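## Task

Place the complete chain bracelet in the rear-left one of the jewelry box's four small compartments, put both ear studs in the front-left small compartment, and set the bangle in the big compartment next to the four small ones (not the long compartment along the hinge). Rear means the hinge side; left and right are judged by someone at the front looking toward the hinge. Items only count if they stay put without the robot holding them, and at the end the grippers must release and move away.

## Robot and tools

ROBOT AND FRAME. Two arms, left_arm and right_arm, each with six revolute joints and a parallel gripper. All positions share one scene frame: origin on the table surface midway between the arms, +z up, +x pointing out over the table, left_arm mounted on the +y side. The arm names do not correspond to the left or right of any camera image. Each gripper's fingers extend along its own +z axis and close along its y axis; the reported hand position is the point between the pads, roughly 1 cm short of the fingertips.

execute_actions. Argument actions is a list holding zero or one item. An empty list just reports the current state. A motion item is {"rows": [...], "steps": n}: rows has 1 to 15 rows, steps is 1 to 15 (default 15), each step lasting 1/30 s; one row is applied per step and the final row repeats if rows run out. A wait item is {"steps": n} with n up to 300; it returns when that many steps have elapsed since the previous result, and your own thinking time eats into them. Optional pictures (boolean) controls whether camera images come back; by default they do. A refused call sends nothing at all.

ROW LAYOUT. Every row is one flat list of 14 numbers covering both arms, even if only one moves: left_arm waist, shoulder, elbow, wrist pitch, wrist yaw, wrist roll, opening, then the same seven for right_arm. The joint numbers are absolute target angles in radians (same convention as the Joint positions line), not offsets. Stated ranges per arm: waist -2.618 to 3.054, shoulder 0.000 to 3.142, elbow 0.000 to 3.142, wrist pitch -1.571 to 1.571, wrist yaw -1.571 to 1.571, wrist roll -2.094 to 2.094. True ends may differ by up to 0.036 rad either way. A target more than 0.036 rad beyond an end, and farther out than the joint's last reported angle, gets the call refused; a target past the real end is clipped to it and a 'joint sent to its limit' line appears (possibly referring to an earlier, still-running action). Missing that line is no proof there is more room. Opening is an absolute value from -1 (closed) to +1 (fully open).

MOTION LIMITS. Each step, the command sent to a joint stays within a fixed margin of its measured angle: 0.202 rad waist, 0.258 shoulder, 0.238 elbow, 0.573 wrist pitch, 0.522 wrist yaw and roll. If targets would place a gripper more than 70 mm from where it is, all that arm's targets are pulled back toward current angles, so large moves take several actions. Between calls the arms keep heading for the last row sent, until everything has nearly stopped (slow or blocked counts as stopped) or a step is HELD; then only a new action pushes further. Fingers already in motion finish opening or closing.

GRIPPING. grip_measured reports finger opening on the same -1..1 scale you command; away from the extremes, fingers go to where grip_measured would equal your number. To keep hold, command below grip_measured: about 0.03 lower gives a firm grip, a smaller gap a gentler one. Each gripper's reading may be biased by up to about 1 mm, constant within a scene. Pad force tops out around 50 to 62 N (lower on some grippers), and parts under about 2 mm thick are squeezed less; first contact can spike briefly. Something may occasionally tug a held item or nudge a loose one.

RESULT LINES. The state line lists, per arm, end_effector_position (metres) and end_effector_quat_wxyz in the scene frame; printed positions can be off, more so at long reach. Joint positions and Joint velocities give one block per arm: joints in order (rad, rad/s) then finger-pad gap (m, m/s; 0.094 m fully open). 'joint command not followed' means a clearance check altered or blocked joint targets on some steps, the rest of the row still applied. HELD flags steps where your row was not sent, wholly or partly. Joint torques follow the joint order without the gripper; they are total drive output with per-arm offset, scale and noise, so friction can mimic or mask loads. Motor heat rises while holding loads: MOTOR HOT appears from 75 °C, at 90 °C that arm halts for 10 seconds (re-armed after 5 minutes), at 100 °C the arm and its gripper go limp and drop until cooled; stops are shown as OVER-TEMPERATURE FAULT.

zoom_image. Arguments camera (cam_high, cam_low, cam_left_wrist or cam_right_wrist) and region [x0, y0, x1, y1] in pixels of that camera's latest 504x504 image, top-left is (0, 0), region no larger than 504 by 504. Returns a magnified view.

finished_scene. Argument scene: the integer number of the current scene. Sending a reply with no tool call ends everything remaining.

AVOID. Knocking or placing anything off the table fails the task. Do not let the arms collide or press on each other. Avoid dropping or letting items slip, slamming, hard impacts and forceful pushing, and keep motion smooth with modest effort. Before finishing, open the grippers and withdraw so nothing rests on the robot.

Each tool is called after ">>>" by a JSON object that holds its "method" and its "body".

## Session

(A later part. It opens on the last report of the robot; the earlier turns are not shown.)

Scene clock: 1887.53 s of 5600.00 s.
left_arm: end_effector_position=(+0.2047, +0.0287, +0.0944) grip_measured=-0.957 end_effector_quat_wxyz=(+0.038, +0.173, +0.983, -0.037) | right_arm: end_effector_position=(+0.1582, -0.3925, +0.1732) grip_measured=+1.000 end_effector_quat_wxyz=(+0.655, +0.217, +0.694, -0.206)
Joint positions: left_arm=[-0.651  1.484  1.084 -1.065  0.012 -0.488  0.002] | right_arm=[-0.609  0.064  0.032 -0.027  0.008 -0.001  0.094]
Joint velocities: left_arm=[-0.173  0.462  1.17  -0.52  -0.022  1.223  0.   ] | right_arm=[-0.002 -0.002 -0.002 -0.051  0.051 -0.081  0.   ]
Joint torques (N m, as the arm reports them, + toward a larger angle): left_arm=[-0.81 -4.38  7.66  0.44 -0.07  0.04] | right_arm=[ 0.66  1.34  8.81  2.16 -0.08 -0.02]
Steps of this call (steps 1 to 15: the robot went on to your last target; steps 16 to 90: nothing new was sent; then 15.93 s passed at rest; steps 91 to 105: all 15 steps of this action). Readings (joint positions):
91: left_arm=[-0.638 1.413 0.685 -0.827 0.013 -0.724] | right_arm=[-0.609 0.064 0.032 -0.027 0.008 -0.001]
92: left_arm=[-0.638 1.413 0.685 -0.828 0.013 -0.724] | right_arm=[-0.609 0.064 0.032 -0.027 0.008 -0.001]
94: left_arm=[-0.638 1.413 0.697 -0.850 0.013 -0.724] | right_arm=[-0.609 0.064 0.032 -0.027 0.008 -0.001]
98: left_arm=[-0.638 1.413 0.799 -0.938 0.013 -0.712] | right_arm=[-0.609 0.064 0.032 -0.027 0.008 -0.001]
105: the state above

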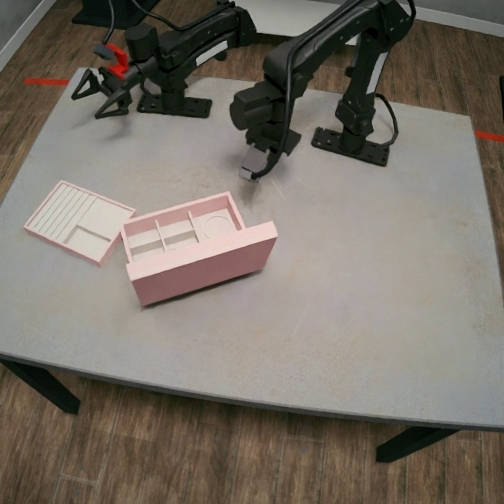

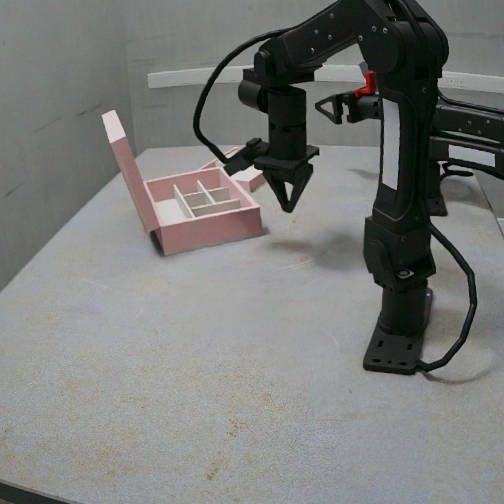

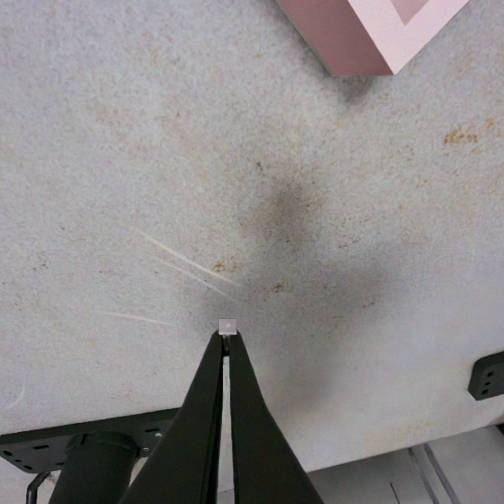

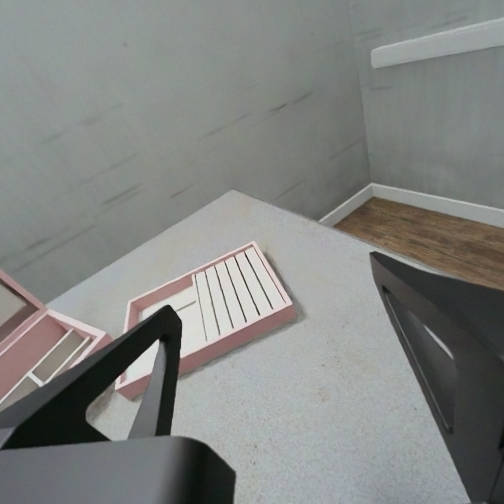

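Held. Continue.

>>> {"method": "execute_actions", "body": {"actions": [{"rows":[[-0.675,1.55,1.22,-1.155,0,-0.25,-0.97,-0.6,0.05,0.05,0,0,0,1],[-0.68,1.58,1.27,-1.165,0,-0.20,-0.97,-0.6,0.05,0.05,0,0,0,1],[-0.68,1.615,1.32,-1.17,0,-0.15,-0.97,-0.6,0.05,0.05,0,0,0,1],[-0.68,1.655,1.37,-1.17,0,-0.10,-0.97,-0.6,0.05,0.05,0,0,0,1],[-0.68,1.695,1.42,-1.165,0,-0.05,-0.97,-0.6,0.05,0.05,0,0,0,1],[-0.68,1.735,1.47,-1.16,0,0,-0.97,-0.6,0.05,0.05,0,0,0,1],[-0.68,1.775,1.52,-1.155,0,0,-0.97,-0.6,0.05,0.05,0,0,0,1],[-0.68,1.815,1.57,-1.15,0,0,-0.97,-0.6,0.05,0.05,0,0,0,1],[-0.68,1.855,1.62,-1.145,0,0,-0.97,-0.6,0.05,0.05,0,0,0,1],[-0.68,1.895,1.67,-1.14,0,0,-0.97,-0.6,0.05,0.05,0,0,0,1],[-0.68,1.935,1.72,-1.135,0,0,-0.97,-0.6,0.05,0.05,0,0,0,1],[-0.68,1.975,1.77,-1.13,0,0,-0.97,-0.6,0.05,0.05,0,0,0,1],[-0.68,2.015,1.82,-1.125,0,0,-0.97,-0.6,0.05,0.05,0,0,0,1],[-0.68,2.055,1.87,-1.12,0,0,-0.97,-0.6,0.05,0.05,0,0,0,1],[-0.68,2.095,1.92,-1.115,0,0,-0.97,-0.6,0.05,0.05,0,0,0,1]],"steps":15}], "pictures": false}}

>>> {"method": "execute_actions", "body": {"actions": [{"rows":[[-0.68,2.13,1.965,-1.11,0,0,-0.97,-0.6,0.05,0.05,0,0,0,1],[-0.68,2.16,2.005,-1.105,0,0,-0.97,-0.6,0.05,0.05,0,0,0,1],[-0.68,2.185,2.035,-1.10,0,0,-0.97,-0.6,0.05,0.05,0,0,0,1],[-0.68,2.205,2.055,-1.09,0,0,-0.97,-0.6,0.05,0.05,0,0,0,1],[-0.68,2.215,2.06,-1.08,0,0,-0.97,-0.6,0.05,0.05,0,0,0,1],[-0.68,2.215,2.06,-1.07,0,0,-0.97,-0.6,0.05,0.05,0,0,0,1]],"steps":15}]}}

Scene clock: 1906.80 s of 5600.00 s.
left_arm: end_effector_position=(+0.3113, -0.1028, +0.1234) grip_measured=-0.957 end_effector_quat_wxyz=(+0.098, +0.401, +0.909, -0.052) | right_arm: end_effector_position=(+0.1582, -0.3925, +0.1732) grip_measured=+1.000 end_effector_quat_wxyz=(+0.655, +0.217, +0.694, -0.206)
Joint positions: left_arm=[-0.672  2.02   1.817 -1.146  0.01  -0.028  0.002] | right_arm=[-0.609  0.064  0.032 -0.027  0.008 -0.001  0.094]
Joint velocities: left_arm=[-0.002  1.16   1.453  0.125 -0.007  0.198 -0.   ] | right_arm=[-0.007 -0.017  0.002  0.007  0.007 -0.022  0.   ]
Joint torques (N m, as the arm reports them, + toward a larger angle): left_arm=[-0.67 -9.86  7.63  0.78 -0.07  0.09] | right_arm=[ 0.66  1.33  8.81  2.16 -0.08 -0.03]
Steps of this call (steps 1 to 30: the robot went on to your last target; steps 31 to 90: nothing new was sent; then 15.77 s passed at rest; steps 91 to 105: all 15 steps of this action). Readings (joint positions):
91: left_arm=[-0.664 1.518 1.163 -1.147 0.011 -0.300] | right_arm=[-0.609 0.064 0.032 -0.027 0.008 -0.001]
92: left_arm=[-0.664 1.531 1.182 -1.161 0.011 -0.285] | right_arm=[-0.609 0.064 0.032 -0.027 0.008 -0.001]
94: left_arm=[-0.668 1.583 1.258 -1.186 0.010 -0.234] | right_arm=[-0.609 0.064 0.032 -0.027 0.008 -0.001]
98: left_arm=[-0.672 1.736 1.467 -1.179 0.010 -0.108] | right_arm=[-0.609 0.064 0.032 -0.027 0.008 -0.001]
105: the state above

Scene clock: 1907.30 s of 5600.00 s.
left_arm: end_effector_position=(+0.3532, -0.1509, +0.1033) grip_measured=-0.957 end_effector_quat_wxyz=(+0.133, +0.408, +0.901, -0.066) | right_arm: end_effector_position=(+0.1582, -0.3925, +0.1732) grip_measured=+1.000 end_effector_quat_wxyz=(+0.655, +0.217, +0.694, -0.206)
Joint positions: left_arm=[-0.672  2.225  2.035 -1.084  0.008 -0.007  0.002] | right_arm=[-0.609  0.064  0.032 -0.027  0.008 -0.001  0.094]
Joint velocities: left_arm=[-0.007 -0.002  0.022 -0.007 -0.007 -0.037 -0.   ] | right_arm=[ 0.012  0.007 -0.032  0.022  0.037  0.022  0.   ]
Joint torques (N m, as the arm reports them, + toward a larger angle): left_arm=[ -0.65 -12.61   8.68   0.86  -0.06   0.08] | right_arm=[ 0.67  1.33  8.81  2.17 -0.08 -0.02]
Steps of this call (steps 1 to 15: all 15 steps of this action). Readings (joint positions):
1: left_arm=[-0.672 2.060 1.866 -1.140 0.009 -0.023] | right_arm=[-0.609 0.064 0.032 -0.027 0.008 -0.001]
2: left_arm=[-0.672 2.098 1.912 -1.134 0.009 -0.020] | right_arm=[-0.609 0.064 0.032 -0.027 0.008 -0.001]
4: left_arm=[-0.672 2.163 1.986 -1.117 0.009 -0.015] | right_arm=[-0.609 0.064 0.032 -0.027 0.008 -0.001]
8: left_arm=[-0.672 2.221 2.029 -1.085 0.009 -0.010] | right_arm=[-0.609 0.064 0.032 -0.027 0.008 -0.001]
15: the state above

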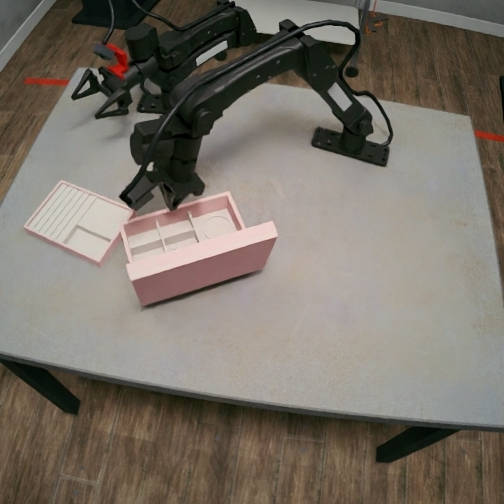

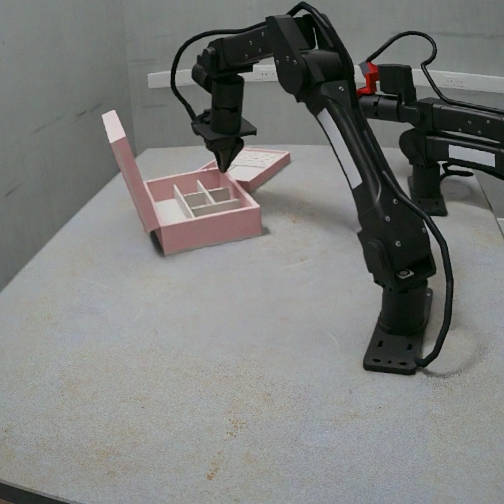

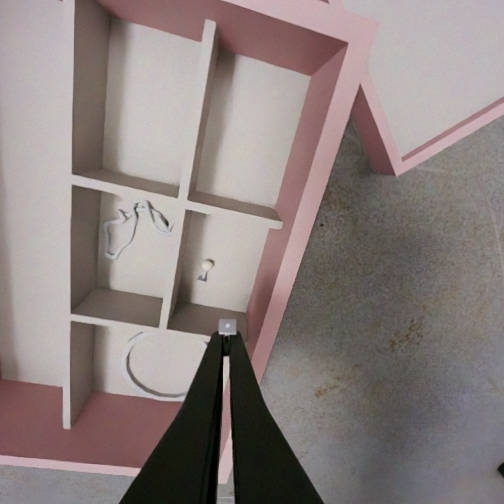

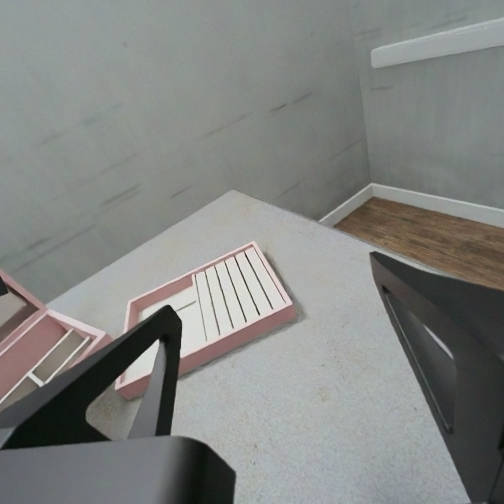

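>>> {"method": "execute_actions", "body": {"actions": [{"rows":[[-0.68,2.215,2.045,-1.04,0,0,-0.97,-0.6,0.05,0.05,0,0,0,1],[-0.68,2.215,2.03,-1.015,0,0,-0.97,-0.6,0.05,0.05,0,0,0,1],[-0.68,2.215,2.012,-0.995,0,0,-0.97,-0.6,0.05,0.05,0,0,0,1],[-0.68,2.215,1.994,-0.975,0,0,-0.97,-0.6,0.05,0.05,0,0,0,1],[-0.68,2.215,1.976,-0.955,0,0,-0.97,-0.6,0.05,0.05,0,0,0,1],[-0.68,2.217,1.958,-0.935,0,0,-0.97,-0.6,0.05,0.05,0,0,0,1],[-0.68,2.219,1.94,-0.915,0,0,-0.97,-0.6,0.05,0.05,0,0,0,1],[-0.68,2.221,1.922,-0.895,0,0,-0.97,-0.6,0.05,0.05,0,0,0,1],[-0.68,2.223,1.904,-0.877,0,0,-0.97,-0.6,0.05,0.05,0,0,0,1],[-0.68,2.225,1.886,-0.86,0,0,-0.97,-0.6,0.05,0.05,0,0,0,1],[-0.68,2.227,1.868,-0.843,0,0,-0.97,-0.6,0.05,0.05,0,0,0,1],[-0.68,2.229,1.85,-0.826,0,0,-0.97,-0.6,0.05,0.05,0,0,0,1],[-0.68,2.23,1.835,-0.812,0,0,-0.97,-0.6,0.05,0.05,0,0,0,1],[-0.68,2.23,1.825,-0.80,0,0,-0.97,-0.6,0.05,0.05,0,0,0,1]],"steps":15}]}}

Scene clock: 1939.80 s of 5600.00 s.
left_arm: end_effector_position=(+0.3546, -0.1525, +0.0553) grip_measured=-0.957 end_effector_quat_wxyz=(+0.141, +0.408, +0.899, -0.069) | right_arm: end_effector_position=(+0.1582, -0.3925, +0.1732) grip_measured=+1.000 end_effector_quat_wxyz=(+0.655, +0.217, +0.694, -0.206)
Joint positions: left_arm=[-0.672  2.226  1.841 -0.871  0.008 -0.007  0.002] | right_arm=[-0.609  0.064  0.032 -0.027  0.008 -0.001  0.094]
Joint velocities: left_arm=[ 0.002  0.085 -0.291  0.271  0.037 -0.037 -0.001] | right_arm=[-0.002 -0.012  0.012  0.037 -0.037 -0.022  0.   ]
Joint torques (N m, as the arm reports them, + toward a larger angle): left_arm=[ -0.67 -11.66   6.84   1.01  -0.06   0.06] | right_arm=[ 0.66  1.34  8.82  2.16 -0.08 -0.02]
Steps of this call (steps 1 to 15: the robot went on to your last target; steps 16 to 90: nothing new was sent; then 29.00 s passed at rest; steps 91 to 105: all 15 steps of this action). Readings (joint positions):
91: left_arm=[-0.672 2.225 2.036 -1.082 0.008 -0.007] | right_arm=[-0.609 0.064 0.032 -0.027 0.008 -0.001]
92: left_arm=[-0.672 2.225 2.036 -1.076 0.008 -0.007] | right_arm=[-0.609 0.064 0.032 -0.027 0.008 -0.001]
94: left_arm=[-0.672 2.224 2.027 -1.048 0.008 -0.007] | right_arm=[-0.609 0.064 0.032 -0.027 0.008 -0.001]
98: left_arm=[-0.672 2.223 1.967 -0.975 0.008 -0.007] | right_arm=[-0.609 0.064 0.032 -0.027 0.008 -0.001]
105: the state above

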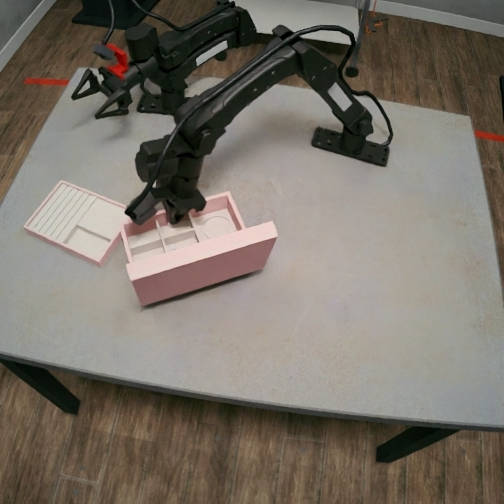

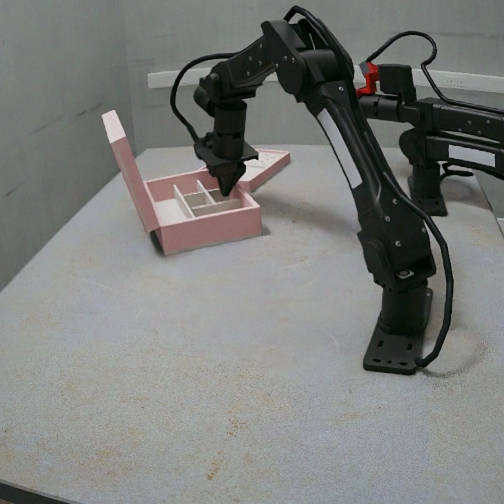

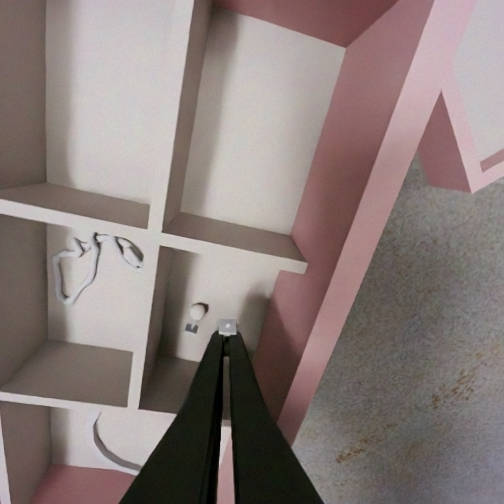

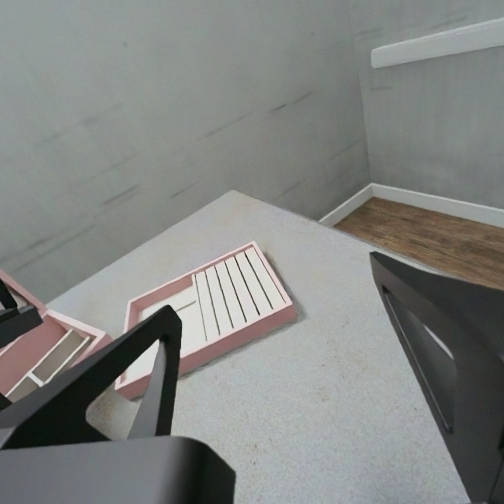

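>>> {"method": "execute_actions", "body": {"actions": [{"rows":[[-0.68,2.23,1.82,-0.81,0,0,-0.97,-0.6,0.05,0.05,0,0,0,1],[-0.68,2.23,1.812,-0.81,0,0,-0.97,-0.6,0.05,0.05,0,0,0,1],[-0.68,2.232,1.804,-0.81,0,0,-0.97,-0.6,0.05,0.05,0,0,0,1],[-0.68,2.235,1.797,-0.808,0,0,-0.97,-0.6,0.05,0.05,0,0,0,1],[-0.68,2.238,1.79,-0.806,0,0,-0.97,-0.6,0.05,0.05,0,0,0,1],[-0.68,2.241,1.785,-0.804,0,0,-0.97,-0.6,0.05,0.05,0,0,0,1],[-0.68,2.244,1.781,-0.802,0,0,-0.97,-0.6,0.05,0.05,0,0,0,1],[-0.68,2.247,1.778,-0.80,0,0,-0.97,-0.6,0.05,0.05,0,0,0,1],[-0.68,2.25,1.775,-0.80,0,0,-0.97,-0.6,0.05,0.05,0,0,0,1]],"steps":15}]}}

Scene clock: 1954.30 s of 5600.00 s.
left_arm: end_effector_position=(+0.3575, -0.1507, +0.0389) grip_measured=-0.957 end_effector_quat_wxyz=(+0.146, +0.407, +0.899, -0.063) | right_arm: end_effector_position=(+0.1582, -0.3925, +0.1732) grip_measured=+1.000 end_effector_quat_wxyz=(+0.655, +0.217, +0.694, -0.206)
Joint positions: left_arm=[-0.672  2.236  1.79  -0.805 -0.008 -0.005  0.002] | right_arm=[-0.609  0.064  0.032 -0.027  0.008 -0.001  0.094]
Joint velocities: left_arm=[-0.002 -0.012 -0.002  0.037 -0.007  0.051  0.   ] | right_arm=[ 0.002  0.002 -0.012  0.037 -0.066 -0.037  0.   ]
Joint torques (N m, as the arm reports them, + toward a larger angle): left_arm=[ -0.82 -10.77   5.66   0.79   0.07   0.03] | right_arm=[ 0.67  1.34  8.81  2.17 -0.07 -0.02]
Steps of this call (steps 1 to 30: the robot went on to your last target; steps 31 to 90: nothing new was sent; then 11.00 s passed at rest; steps 91 to 105: all 15 steps of this action). Readings (joint positions):
91: left_arm=[-0.672 2.236 1.827 -0.816 0.008 -0.007] | right_arm=[-0.609 0.064 0.032 -0.027 0.008 -0.001]
92: left_arm=[-0.672 2.236 1.827 -0.816 0.008 -0.007] | right_arm=[-0.609 0.064 0.032 -0.027 0.008 -0.001]
94: left_arm=[-0.672 2.236 1.821 -0.815 0.008 -0.007] | right_arm=[-0.609 0.064 0.032 -0.027 0.008 -0.001]
98: left_arm=[-0.672 2.236 1.796 -0.810 0.000 -0.006] | right_arm=[-0.609 0.064 0.032 -0.027 0.008 -0.001]
105: the state above

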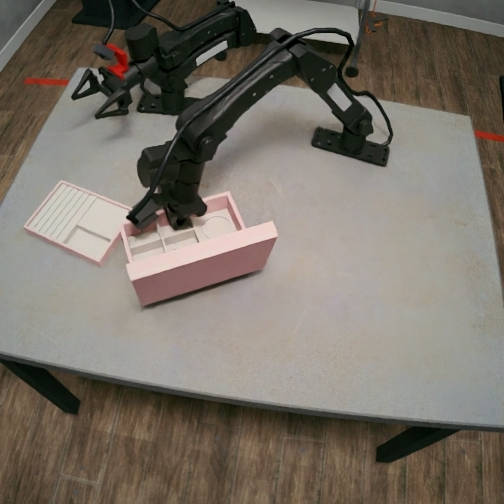

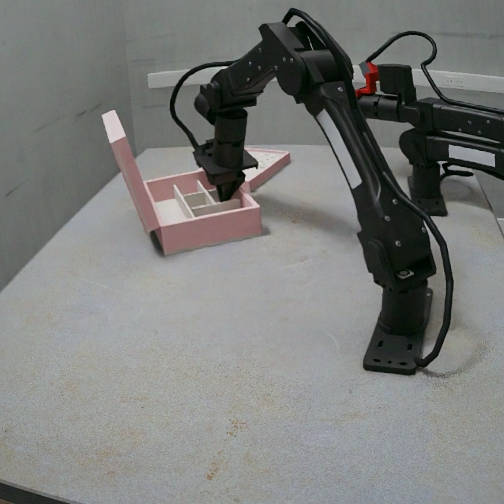

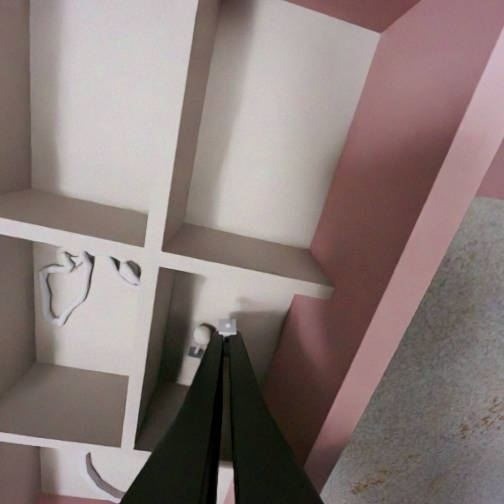

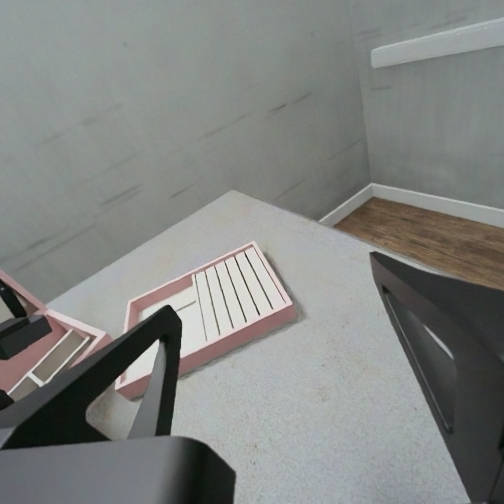

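>>> {"method": "execute_actions", "body": {"actions": [{"rows":[[-0.675,2.24,1.79,-0.80,0,0,-0.97,-0.6,0.05,0.05,0,0,0,1],[-0.67,2.236,1.795,-0.80,0,0,-0.97,-0.6,0.05,0.05,0,0,0,1],[-0.665,2.232,1.795,-0.80,0,0,-0.97,-0.6,0.05,0.05,0,0,0,1],[-0.66,2.23,1.795,-0.80,0,0,-0.97,-0.6,0.05,0.05,0,0,0,1],[-0.656,2.23,1.795,-0.80,0,0,-0.97,-0.6,0.05,0.05,0,0,0,1]],"steps":12}]}}

Scene clock: 1980.37 s of 5600.00 s.
left_arm: end_effector_position=(+0.3610, -0.1476, +0.0389) grip_measured=-0.957 end_effector_quat_wxyz=(+0.147, +0.403, +0.901, -0.062) | right_arm: end_effector_position=(+0.1582, -0.3925, +0.1732) grip_measured=+1.000 end_effector_quat_wxyz=(+0.655, +0.217, +0.694, -0.206)
Joint positions: left_arm=[-0.662  2.236  1.79  -0.805 -0.008 -0.005  0.002] | right_arm=[-0.609  0.064  0.032 -0.027  0.008 -0.001  0.094]
Joint velocities: left_arm=[-0.002  0.007  0.002 -0.022 -0.081  0.051  0.   ] | right_arm=[ 0.012  0.002 -0.002  0.007 -0.051 -0.081  0.   ]
Joint torques (N m, as the arm reports them, + toward a larger angle): left_arm=[  0.48 -12.14   7.26   0.82   0.09   0.04] | right_arm=[ 0.66  1.35  8.8   2.16 -0.08 -0.02]
Steps of this call (steps 1 to 15: the robot went on to your last target; steps 16 to 90: nothing new was sent; then 22.67 s passed at rest; steps 91 to 102: all 12 steps of this action). Readings (joint positions):
91: left_arm=[-0.672 2.236 1.790 -0.805 -0.008 -0.005] | right_arm=[-0.609 0.064 0.032 -0.027 0.008 -0.001]
92: left_arm=[-0.672 2.236 1.790 -0.805 -0.008 -0.005] | right_arm=[-0.609 0.064 0.032 -0.027 0.008 -0.001]
94: left_arm=[-0.670 2.236 1.790 -0.805 -0.008 -0.005] | right_arm=[-0.609 0.064 0.032 -0.027 0.008 -0.001]
98: left_arm=[-0.665 2.236 1.790 -0.805 -0.008 -0.005] | right_arm=[-0.609 0.064 0.032 -0.027 0.008 -0.001]
102: the state above

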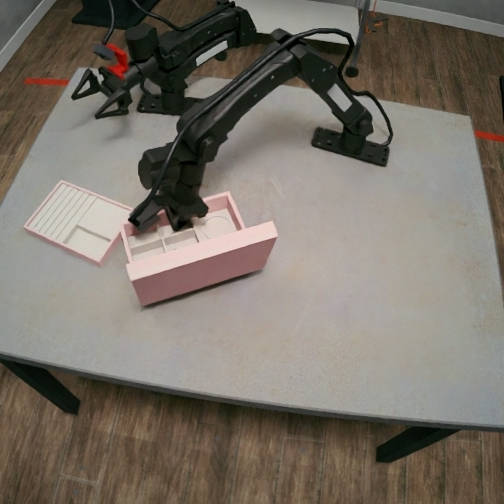

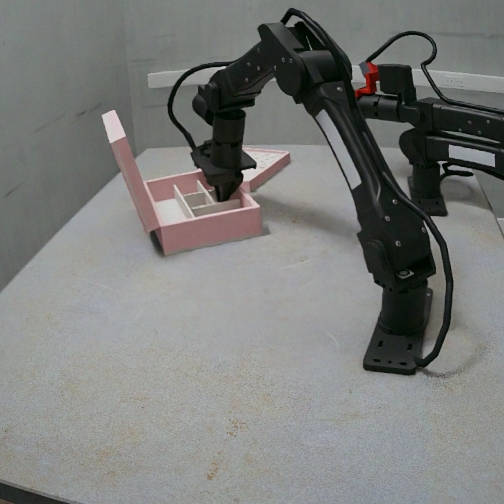

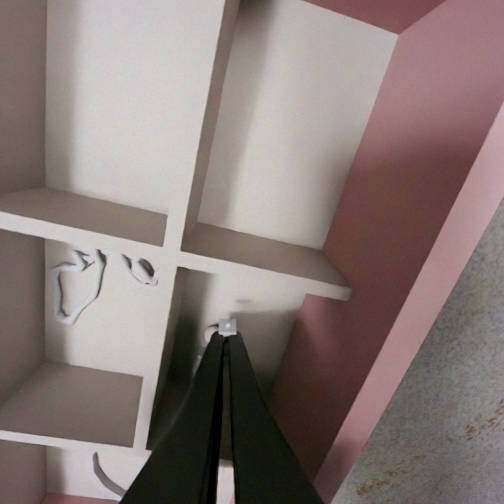

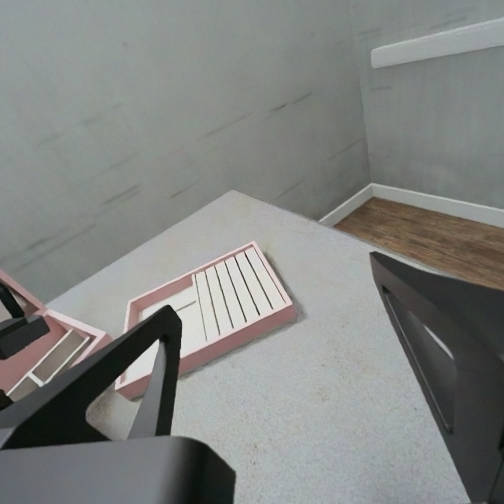

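>>> {"method": "execute_actions", "body": {"actions": [{"rows":[[-0.656,2.232,1.785,-0.795,0,0,-0.97,-0.6,0.05,0.05,0,0,0,1],[-0.656,2.232,1.778,-0.79,0,0,-0.97,-0.6,0.05,0.05,0,0,0,1],[-0.656,2.232,1.772,-0.785,0,0,-0.97,-0.6,0.05,0.05,0,0,0,1],[-0.656,2.232,1.772,-0.785,0,0,-0.97,-0.6,0.05,0.05,0,0,0,1],[-0.656,2.232,1.772,-0.785,0,0,-0.97,-0.6,0.05,0.05,0,0,0,1],[-0.656,2.232,1.772,-0.785,0,0,-0.97,-0.6,0.05,0.05,0,0,0,1],[-0.656,2.232,1.772,-0.785,0,0,-0.93,-0.6,0.05,0.05,0,0,0,1],[-0.656,2.232,1.772,-0.785,0,0,-0.89,-0.6,0.05,0.05,0,0,0,1],[-0.656,2.232,1.772,-0.785,0,0,-0.85,-0.6,0.05,0.05,0,0,0,1],[-0.656,2.232,1.772,-0.785,0,0,-0.82,-0.6,0.05,0.05,0,0,0,1],[-0.656,2.232,1.772,-0.785,0,0,-0.80,-0.6,0.05,0.05,0,0,0,1]],"steps":15}]}}

Scene clock: 1996.10 s of 5600.00 s.
left_arm: end_effector_position=(+0.3617, -0.1447, +0.0359) grip_measured=-0.803 end_effector_quat_wxyz=(+0.145, +0.402, +0.902, -0.060) | right_arm: end_effector_position=(+0.1582, -0.3925, +0.1732) grip_measured=+1.000 end_effector_quat_wxyz=(+0.655, +0.217, +0.694, -0.206)
Joint positions: left_arm=[-0.658  2.236  1.779 -0.799 -0.01  -0.003  0.009] | right_arm=[-0.609  0.064  0.032 -0.027  0.008 -0.001  0.094]
Joint velocities: left_arm=[ 0.002  0.002  0.002 -0.022  0.007 -0.007 -0.   ] | right_arm=[-0.002 -0.022  0.002 -0.022  0.007 -0.051  0.   ]
Joint torques (N m, as the arm reports them, + toward a larger angle): left_arm=[  0.18 -12.07   6.21   0.89   0.09   0.03] | right_arm=[ 0.68  1.34  8.81  2.17 -0.08 -0.02]
Steps of this call (steps 1 to 15: the robot went on to your last target; steps 16 to 90: nothing new was sent; then 12.23 s passed at rest; steps 91 to 105: all 15 steps of this action). Readings (joint positions):
91: left_arm=[-0.662 2.236 1.790 -0.805 -0.008 -0.005] | right_arm=[-0.609 0.064 0.032 -0.027 0.008 -0.001]
92: left_arm=[-0.662 2.236 1.790 -0.805 -0.008 -0.005] | right_arm=[-0.609 0.064 0.032 -0.027 0.008 -0.001]
94: left_arm=[-0.662 2.236 1.786 -0.802 -0.008 -0.005] | right_arm=[-0.609 0.064 0.032 -0.027 0.008 -0.001]
98: left_arm=[-0.662 2.236 1.780 -0.801 -0.008 -0.005] | right_arm=[-0.609 0.064 0.032 -0.027 0.008 -0.001]
105: the state above

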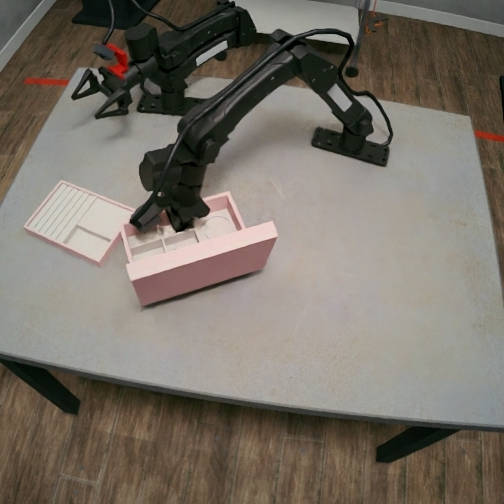

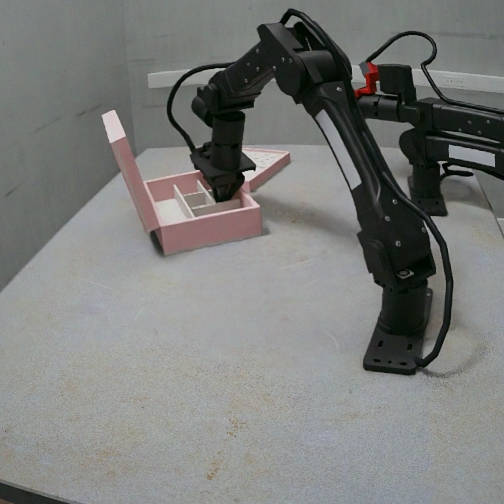

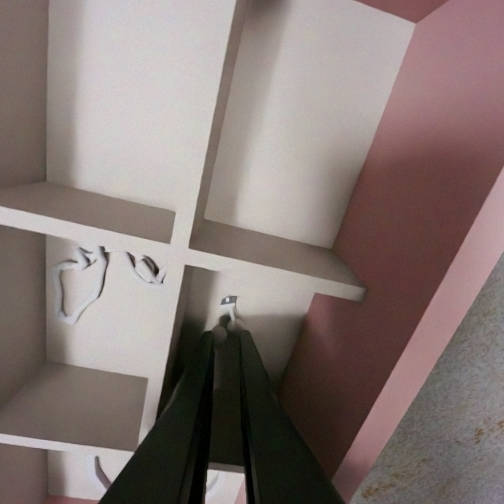

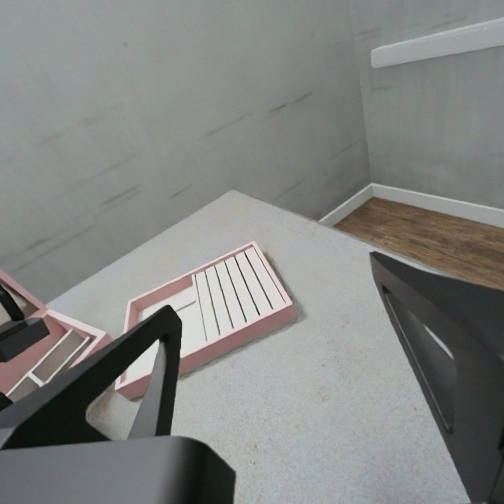

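Released. Lift and check.

>>> {"method": "execute_actions", "body": {"actions": [{"rows":[[-0.656,2.228,1.79,-0.80,0,0,-0.80,-0.6,0.05,0.05,0,0,0,1],[-0.656,2.224,1.81,-0.815,0,0,-0.80,-0.6,0.05,0.05,0,0,0,1],[-0.656,2.22,1.83,-0.835,0,0,-0.80,-0.6,0.05,0.05,0,0,0,1],[-0.656,2.215,1.855,-0.86,0,0,-0.80,-0.6,0.05,0.05,0,0,0,1],[-0.656,2.21,1.88,-0.885,0,0,-0.80,-0.6,0.05,0.05,0,0,0,1],[-0.656,2.21,1.905,-0.91,0,0,-0.80,-0.6,0.05,0.05,0,0,0,1],[-0.656,2.21,1.93,-0.935,0,0,-0.80,-0.6,0.05,0.05,0,0,0,1],[-0.656,2.21,1.955,-0.965,0,0,-0.80,-0.6,0.05,0.05,0,0,0,1],[-0.656,2.21,1.98,-0.995,0,0,-0.80,-0.6,0.05,0.05,0,0,0,1],[-0.656,2.21,2.005,-1.025,0,0,-0.80,-0.6,0.05,0.05,0,0,0,1],[-0.656,2.21,2.03,-1.055,0,0,-0.80,-0.6,0.05,0.05,0,0,0,1],[-0.656,2.21,2.055,-1.085,0,0,-0.80,-0.6,0.05,0.05,0,0,0,1],[-0.656,2.21,2.075,-1.11,0,0,-0.80,-0.6,0.05,0.05,0,0,0,1],[-0.656,2.21,2.08,-1.12,0,0,-0.80,-0.6,0.05,0.05,0,0,0,1]],"steps":15}], "pictures": false}}

>>> {"method": "execute_actions", "body": {"actions": [{"steps":8}]}}

>>> {"method": "zoom_image", "body": {"camera": "cam_left_wrist", "region": [60,150,340,460]}}

Scene clock: 2016.43 s of 5600.00 s.
left_arm: end_effector_position=(+0.3711, -0.1556, +0.1118) grip_measured=-0.803 end_effector_quat_wxyz=(+0.166, +0.400, +0.898, -0.070) | right_arm: end_effector_position=(+0.1582, -0.3925, +0.1732) grip_measured=+1.000 end_effector_quat_wxyz=(+0.655, +0.217, +0.694, -0.206)
Joint positions: left_arm=[-0.658  2.226  2.05  -1.032 -0.009 -0.003  0.009] | right_arm=[-0.609  0.064  0.032 -0.027  0.008 -0.001  0.094]
Joint velocities: left_arm=[-0.017 -0.134  0.31  -0.403 -0.022  0.051  0.001] | right_arm=[-0.002  0.007  0.002  0.066 -0.022  0.022  0.   ]
Joint torques (N m, as the arm reports them, + toward a larger angle): left_arm=[  0.18 -12.33   7.63   0.67   0.09   0.04] | right_arm=[ 0.66  1.33  8.8   2.17 -0.08 -0.02]
Steps of this call (steps 1 to 15: the robot went on to your last target; steps 16 to 90: nothing new was sent; then 16.83 s passed at rest; steps 91 to 105: all 15 steps of this action). Readings (joint positions):
91: left_arm=[-0.658 2.236 1.779 -0.799 -0.010 -0.003] | right_arm=[-0.609 0.064 0.032 -0.027 0.008 -0.001]
92: left_arm=[-0.658 2.236 1.780 -0.800 -0.010 -0.003] | right_arm=[-0.609 0.064 0.032 -0.027 0.008 -0.001]
94: left_arm=[-0.658 2.236 1.794 -0.819 -0.010 -0.003] | right_arm=[-0.609 0.064 0.032 -0.027 0.008 -0.001]
98: left_arm=[-0.658 2.236 1.881 -0.890 -0.009 -0.003] | right_arm=[-0.609 0.064 0.032 -0.027 0.008 -0.001]
105: the state above

Scene clock: 2016.70 s of 5600.00 s.
left_arm: end_effector_position=(+0.3622, -0.1457, +0.1167) grip_measured=-0.803 end_effector_quat_wxyz=(+0.146, +0.402, +0.902, -0.061) | right_arm: end_effector_position=(+0.1582, -0.3925, +0.1732) grip_measured=+1.000 end_effector_quat_wxyz=(+0.655, +0.217, +0.694, -0.206)
Joint positions: left_arm=[-0.658  2.214  2.065 -1.103 -0.009 -0.003  0.009] | right_arm=[-0.609  0.064  0.032 -0.027  0.008 -0.001  0.094]
Joint velocities: left_arm=[ 0.007 -0.007 -0.027 -0.125 -0.007  0.007  0.   ] | right_arm=[-0.002 -0.012 -0.012  0.007 -0.007 -0.037  0.   ]
Joint torques (N m, as the arm reports them, + toward a larger angle): left_arm=[  0.18 -12.13   8.04   0.78   0.09   0.04] | right_arm=[ 0.67  1.34  8.8   2.17 -0.08 -0.02]
Steps of this call (steps 1 to 8: the robot went on to your last target). Readings (joint positions):
1: left_arm=[-0.658 2.221 2.058 -1.045 -0.009 -0.003] | right_arm=[-0.609 0.064 0.032 -0.027 0.008 -0.001]
2: left_arm=[-0.658 2.217 2.062 -1.057 -0.009 -0.003] | right_arm=[-0.609 0.064 0.032 -0.027 0.008 -0.001]
4: left_arm=[-0.658 2.214 2.065 -1.076 -0.009 -0.003] | right_arm=[-0.609 0.064 0.032 -0.027 0.008 -0.001]
8: the state above

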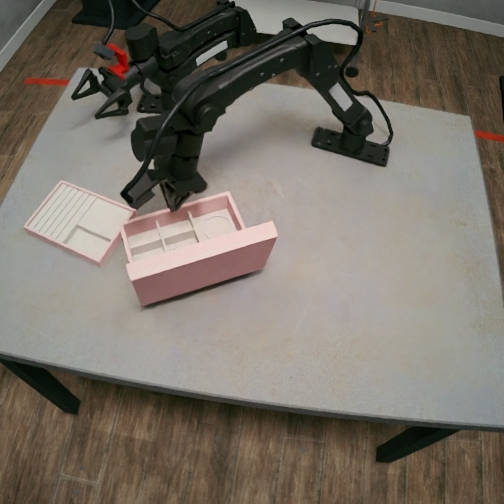

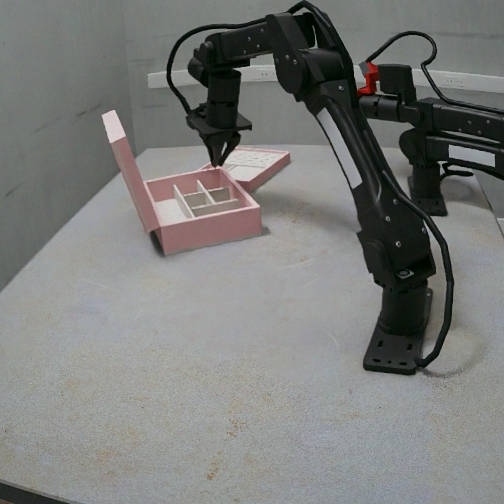

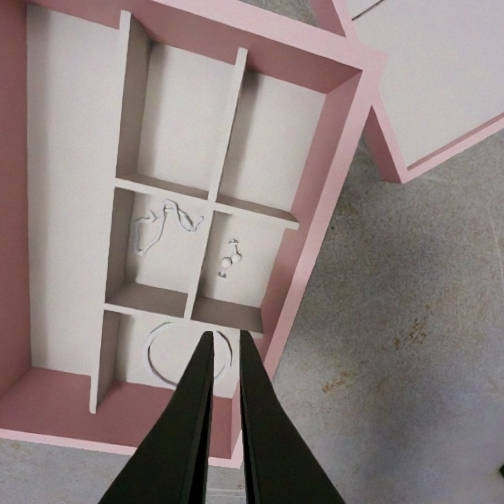

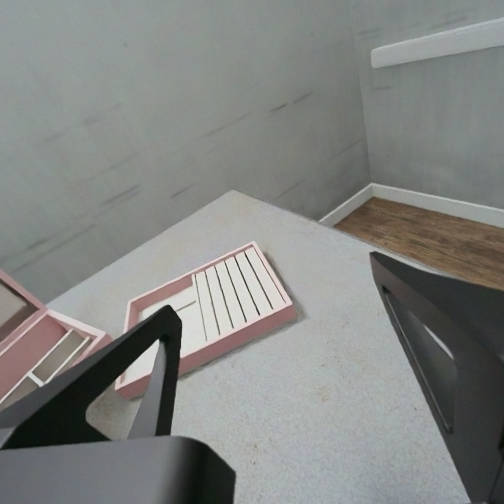

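Region (60, 150, 340, 460) of cam_left_wrist's 504x504 image, scaled by 1.626, with more detail than that image has; it fills the left 455 columns of this view, and the rest is white.

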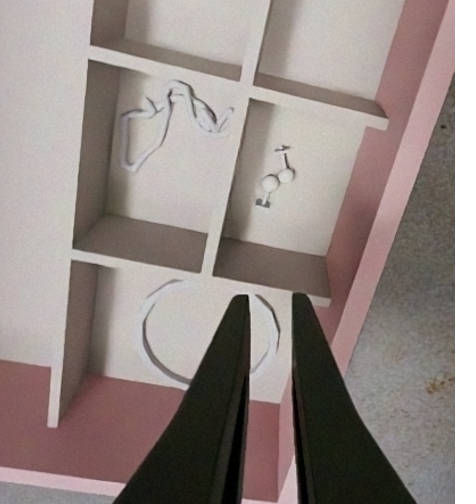

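>>> {"method": "execute_actions", "body": {"actions": [{"rows":[[-0.656,2.16,2.03,-1.12,0,0,-0.6,-0.6,0.05,0.05,0,0,0,1],[-0.656,2.11,1.97,-1.12,0,0,-0.4,-0.6,0.05,0.05,0,0,0,1],[-0.656,2.06,1.91,-1.12,0,0,-0.2,-0.6,0.05,0.05,0,0,0,1],[-0.656,2.01,1.85,-1.12,0,0,0,-0.6,0.05,0.05,0,0,0,1],[-0.656,1.96,1.79,-1.12,0,0,0,-0.6,0.05,0.05,0,0,0,1],[-0.656,1.91,1.73,-1.12,0,0,0,-0.6,0.05,0.05,0,0,0,1],[-0.656,1.86,1.67,-1.12,0,0,0,-0.6,0.05,0.05,0,0,0,1],[-0.656,1.81,1.61,-1.12,0,0,0,-0.6,0.05,0.05,0,0,0,1],[-0.656,1.76,1.55,-1.12,0,0,0,-0.6,0.05,0.05,0,0,0,1],[-0.656,1.71,1.50,-1.12,0,0,0,-0.6,0.05,0.05,0,0,0,1],[-0.63,1.66,1.45,-1.10,0,0,0,-0.6,0.05,0.05,0,0,0,1],[-0.60,1.61,1.40,-1.08,0,0,0,-0.6,0.05,0.05,0,0,0,1],[-0.56,1.56,1.36,-1.06,0,0,0,-0.6,0.05,0.05,0,0,0,1],[-0.52,1.51,1.32,-1.04,0,0,0,-0.6,0.05,0.05,0,0,0,1],[-0.48,1.46,1.28,-1.02,0,0,0,-0.6,0.05,0.05,0,0,0,1]],"steps":15}], "pictures": false}}

>>> {"method": "execute_actions", "body": {"actions": [{"rows":[[-0.43,1.40,1.24,-0.98,0,0,0,-0.6,0.05,0.05,0,0,0,1],[-0.38,1.34,1.20,-0.94,0,0,0,-0.6,0.05,0.05,0,0,0,1],[-0.33,1.28,1.16,-0.90,0,0,0,-0.6,0.05,0.05,0,0,0,1],[-0.28,1.22,1.12,-0.86,0,0,0,-0.6,0.05,0.05,0,0,0,1],[-0.23,1.16,1.08,-0.82,0,0,0,-0.6,0.05,0.05,0,0,0,1],[-0.18,1.10,1.04,-0.78,0,0,0,-0.6,0.05,0.05,0,0,0,1],[-0.13,1.04,1.00,-0.74,0,0,0,-0.6,0.05,0.05,0,0,0,1],[-0.08,0.98,0.96,-0.70,0,0,0,-0.6,0.05,0.05,0,0,0,1],[-0.03,0.92,0.92,-0.66,0,0,0,-0.6,0.05,0.05,0,0,0,1],[0.02,0.86,0.88,-0.62,0,0,0,-0.6,0.05,0.05,0,0,0,1],[0.07,0.80,0.84,-0.58,0,0,0,-0.6,0.05,0.05,0,0,0,1],[0.12,0.75,0.80,-0.54,0,0,0,-0.6,0.05,0.05,0,0,0,1],[0.16,0.70,0.77,-0.51,0,0,0,-0.6,0.05,0.05,0,0,0,1],[0.19,0.66,0.74,-0.49,0,0,0,-0.6,0.05,0.05,0,0,0,1],[0.2,0.64,0.72,-0.48,0,0,0,-0.6,0.05,0.05,0,0,0,1]],"steps":15}], "pictures": false}}

>>> {"method": "execute_actions", "body": {"actions": [{"steps":15}]}}

Scene clock: 2052.17 s of 5600.00 s.
left_arm: end_effector_position=(+0.2674, -0.0014, +0.1546) grip_measured=-0.003 end_effector_quat_wxyz=(+0.129, +0.367, +0.920, -0.056) | right_arm: end_effector_position=(+0.1582, -0.3925, +0.1732) grip_measured=+1.000 end_effector_quat_wxyz=(+0.655, +0.217, +0.694, -0.206)
Joint positions: left_arm=[-0.575  1.557  1.359 -1.09   0.007 -0.002  0.047] | right_arm=[-0.609  0.064  0.032 -0.027  0.008 -0.001  0.094]
Joint velocities: left_arm=[ 1.121 -1.375 -1.263  0.403 -0.022  0.007 -0.001] | right_arm=[-0.007 -0.007  0.007  0.022 -0.007 -0.022  0.   ]
Joint torques (N m, as the arm reports them, + toward a larger angle): left_arm=[ 2.44 -6.97  6.6   0.73 -0.13  0.02] | right_arm=[ 0.67  1.34  8.8   2.17 -0.08 -0.02]
Steps of this call (steps 1 to 30: the robot went on to your last target; steps 31 to 90: nothing new was sent; then 31.97 s passed at rest; steps 91 to 105: all 15 steps of this action). Readings (joint positions):
91: left_arm=[-0.658 2.210 2.059 -1.115 -0.009 -0.003] | right_arm=[-0.609 0.064 0.032 -0.027 0.008 -0.001]
92: left_arm=[-0.658 2.196 2.037 -1.107 -0.009 -0.003] | right_arm=[-0.609 0.064 0.032 -0.027 0.008 -0.001]
94: left_arm=[-0.658 2.133 1.944 -1.099 -0.008 -0.003] | right_arm=[-0.609 0.064 0.032 -0.027 0.008 -0.001]
98: left_arm=[-0.658 1.931 1.711 -1.110 -0.008 -0.003] | right_arm=[-0.609 0.064 0.032 -0.027 0.008 -0.001]
105: the state above

Scene clock: 2052.67 s of 5600.00 s.
left_arm: end_effector_position=(+0.2955, +0.2267, +0.2414) grip_measured=-0.003 end_effector_quat_wxyz=(+0.496, +0.008, +0.868, -0.003) | right_arm: end_effector_position=(+0.1582, -0.3925, +0.1732) grip_measured=+1.000 end_effector_quat_wxyz=(+0.655, +0.217, +0.694, -0.206)
Joint positions: left_arm=[ 0.159  0.703  0.779 -0.608 -0.008 -0.002  0.047] | right_arm=[-0.609  0.064  0.032 -0.027  0.008 -0.001  0.094]
Joint velocities: left_arm=[ 0.862 -1.194 -0.847  0.901 -0.022 -0.022 -0.002] | right_arm=[-0.012 -0.002  0.002 -0.007 -0.022  0.007  0.   ]
Joint torques (N m, as the arm reports them, + toward a larger angle): left_arm=[-1.05  1.04  6.93  1.7   0.1   0.02] | right_arm=[ 0.66  1.34  8.81  2.17 -0.08 -0.02]
Steps of this call (steps 1 to 15: all 15 steps of this action). Readings (joint positions):
1: left_arm=[-0.530 1.509 1.317 -1.074 0.008 -0.002] | right_arm=[-0.609 0.064 0.032 -0.027 0.008 -0.001]
2: left_arm=[-0.479 1.459 1.275 -1.052 0.008 -0.002] | right_arm=[-0.609 0.064 0.032 -0.027 0.008 -0.001]
4: left_arm=[-0.368 1.350 1.191 -0.997 0.005 -0.002] | right_arm=[-0.609 0.064 0.032 -0.027 0.008 -0.001]
8: left_arm=[-0.161 1.105 1.036 -0.860 -0.003 -0.002] | right_arm=[-0.609 0.064 0.032 -0.027 0.008 -0.001]
15: the state above

Scene clock: 2053.17 s of 5600.00 s.
left_arm: end_effector_position=(+0.2988, +0.2365, +0.2548) grip_measured=-0.003 end_effector_quat_wxyz=(+0.543, -0.007, +0.840, +0.006) | right_arm: end_effector_position=(+0.1582, -0.3925, +0.1732) grip_measured=+1.000 end_effector_quat_wxyz=(+0.655, +0.217, +0.694, -0.206)
Joint positions: left_arm=[ 0.194  0.648  0.726 -0.5   -0.009 -0.002  0.047] | right_arm=[-0.609  0.064  0.032 -0.027  0.008 -0.001  0.094]
Joint velocities: left_arm=[-0.007 -0.007 -0.012  0.007  0.022  0.081  0.   ] | right_arm=[-0.002 -0.002 -0.007 -0.037  0.051  0.037  0.   ]
Joint torques (N m, as the arm reports them, + toward a larger angle): left_arm=[0.49 0.09 7.07 1.86 0.1  0.02] | right_arm=[ 0.67  1.35  8.81  2.17 -0.08 -0.02]
Steps of this call (steps 1 to 15: the robot went on to your last target). Readings (joint positions):
1: left_arm=[0.181 0.671 0.756 -0.588 -0.010 -0.002] | right_arm=[-0.609 0.064 0.032 -0.027 0.008 -0.001]
2: left_arm=[0.191 0.654 0.742 -0.573 -0.010 -0.002] | right_arm=[-0.609 0.064 0.032 -0.027 0.008 -0.001]
4: left_arm=[0.194 0.648 0.731 -0.548 -0.010 -0.002] | right_arm=[-0.609 0.064 0.032 -0.027 0.008 -0.001]
8: left_arm=[0.194 0.648 0.726 -0.519 -0.009 -0.002] | right_arm=[-0.609 0.064 0.032 -0.027 0.008 -0.001]
15: the state above

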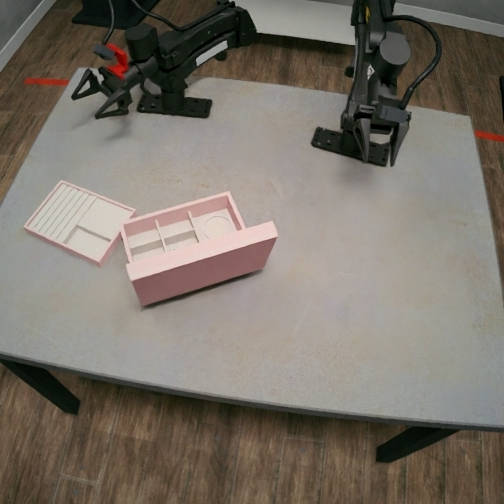

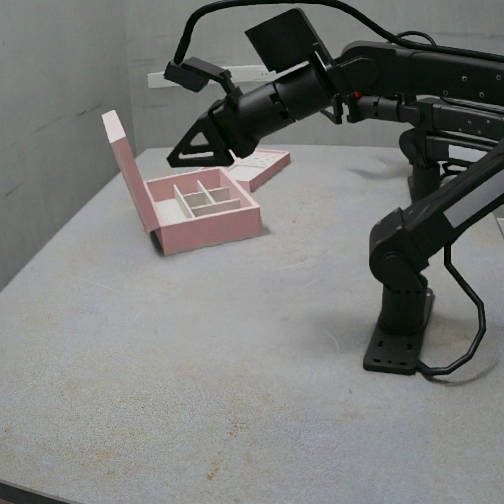

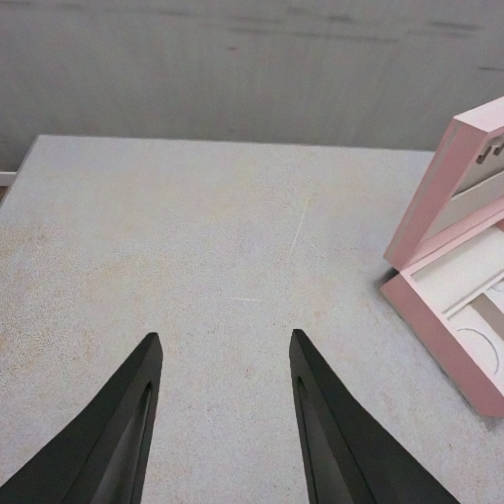

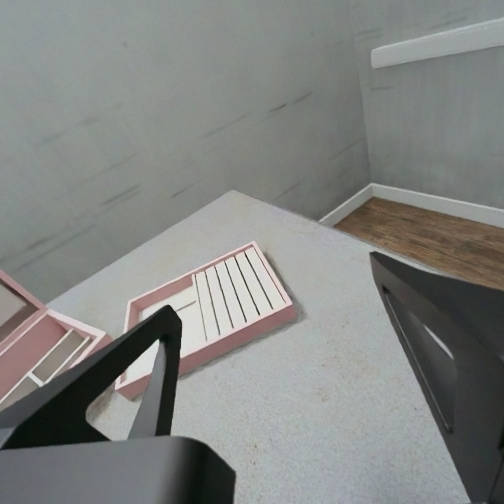

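>>> {"method": "finished_scene", "body": {"scene": 1}}

The scene is finished: the task was done.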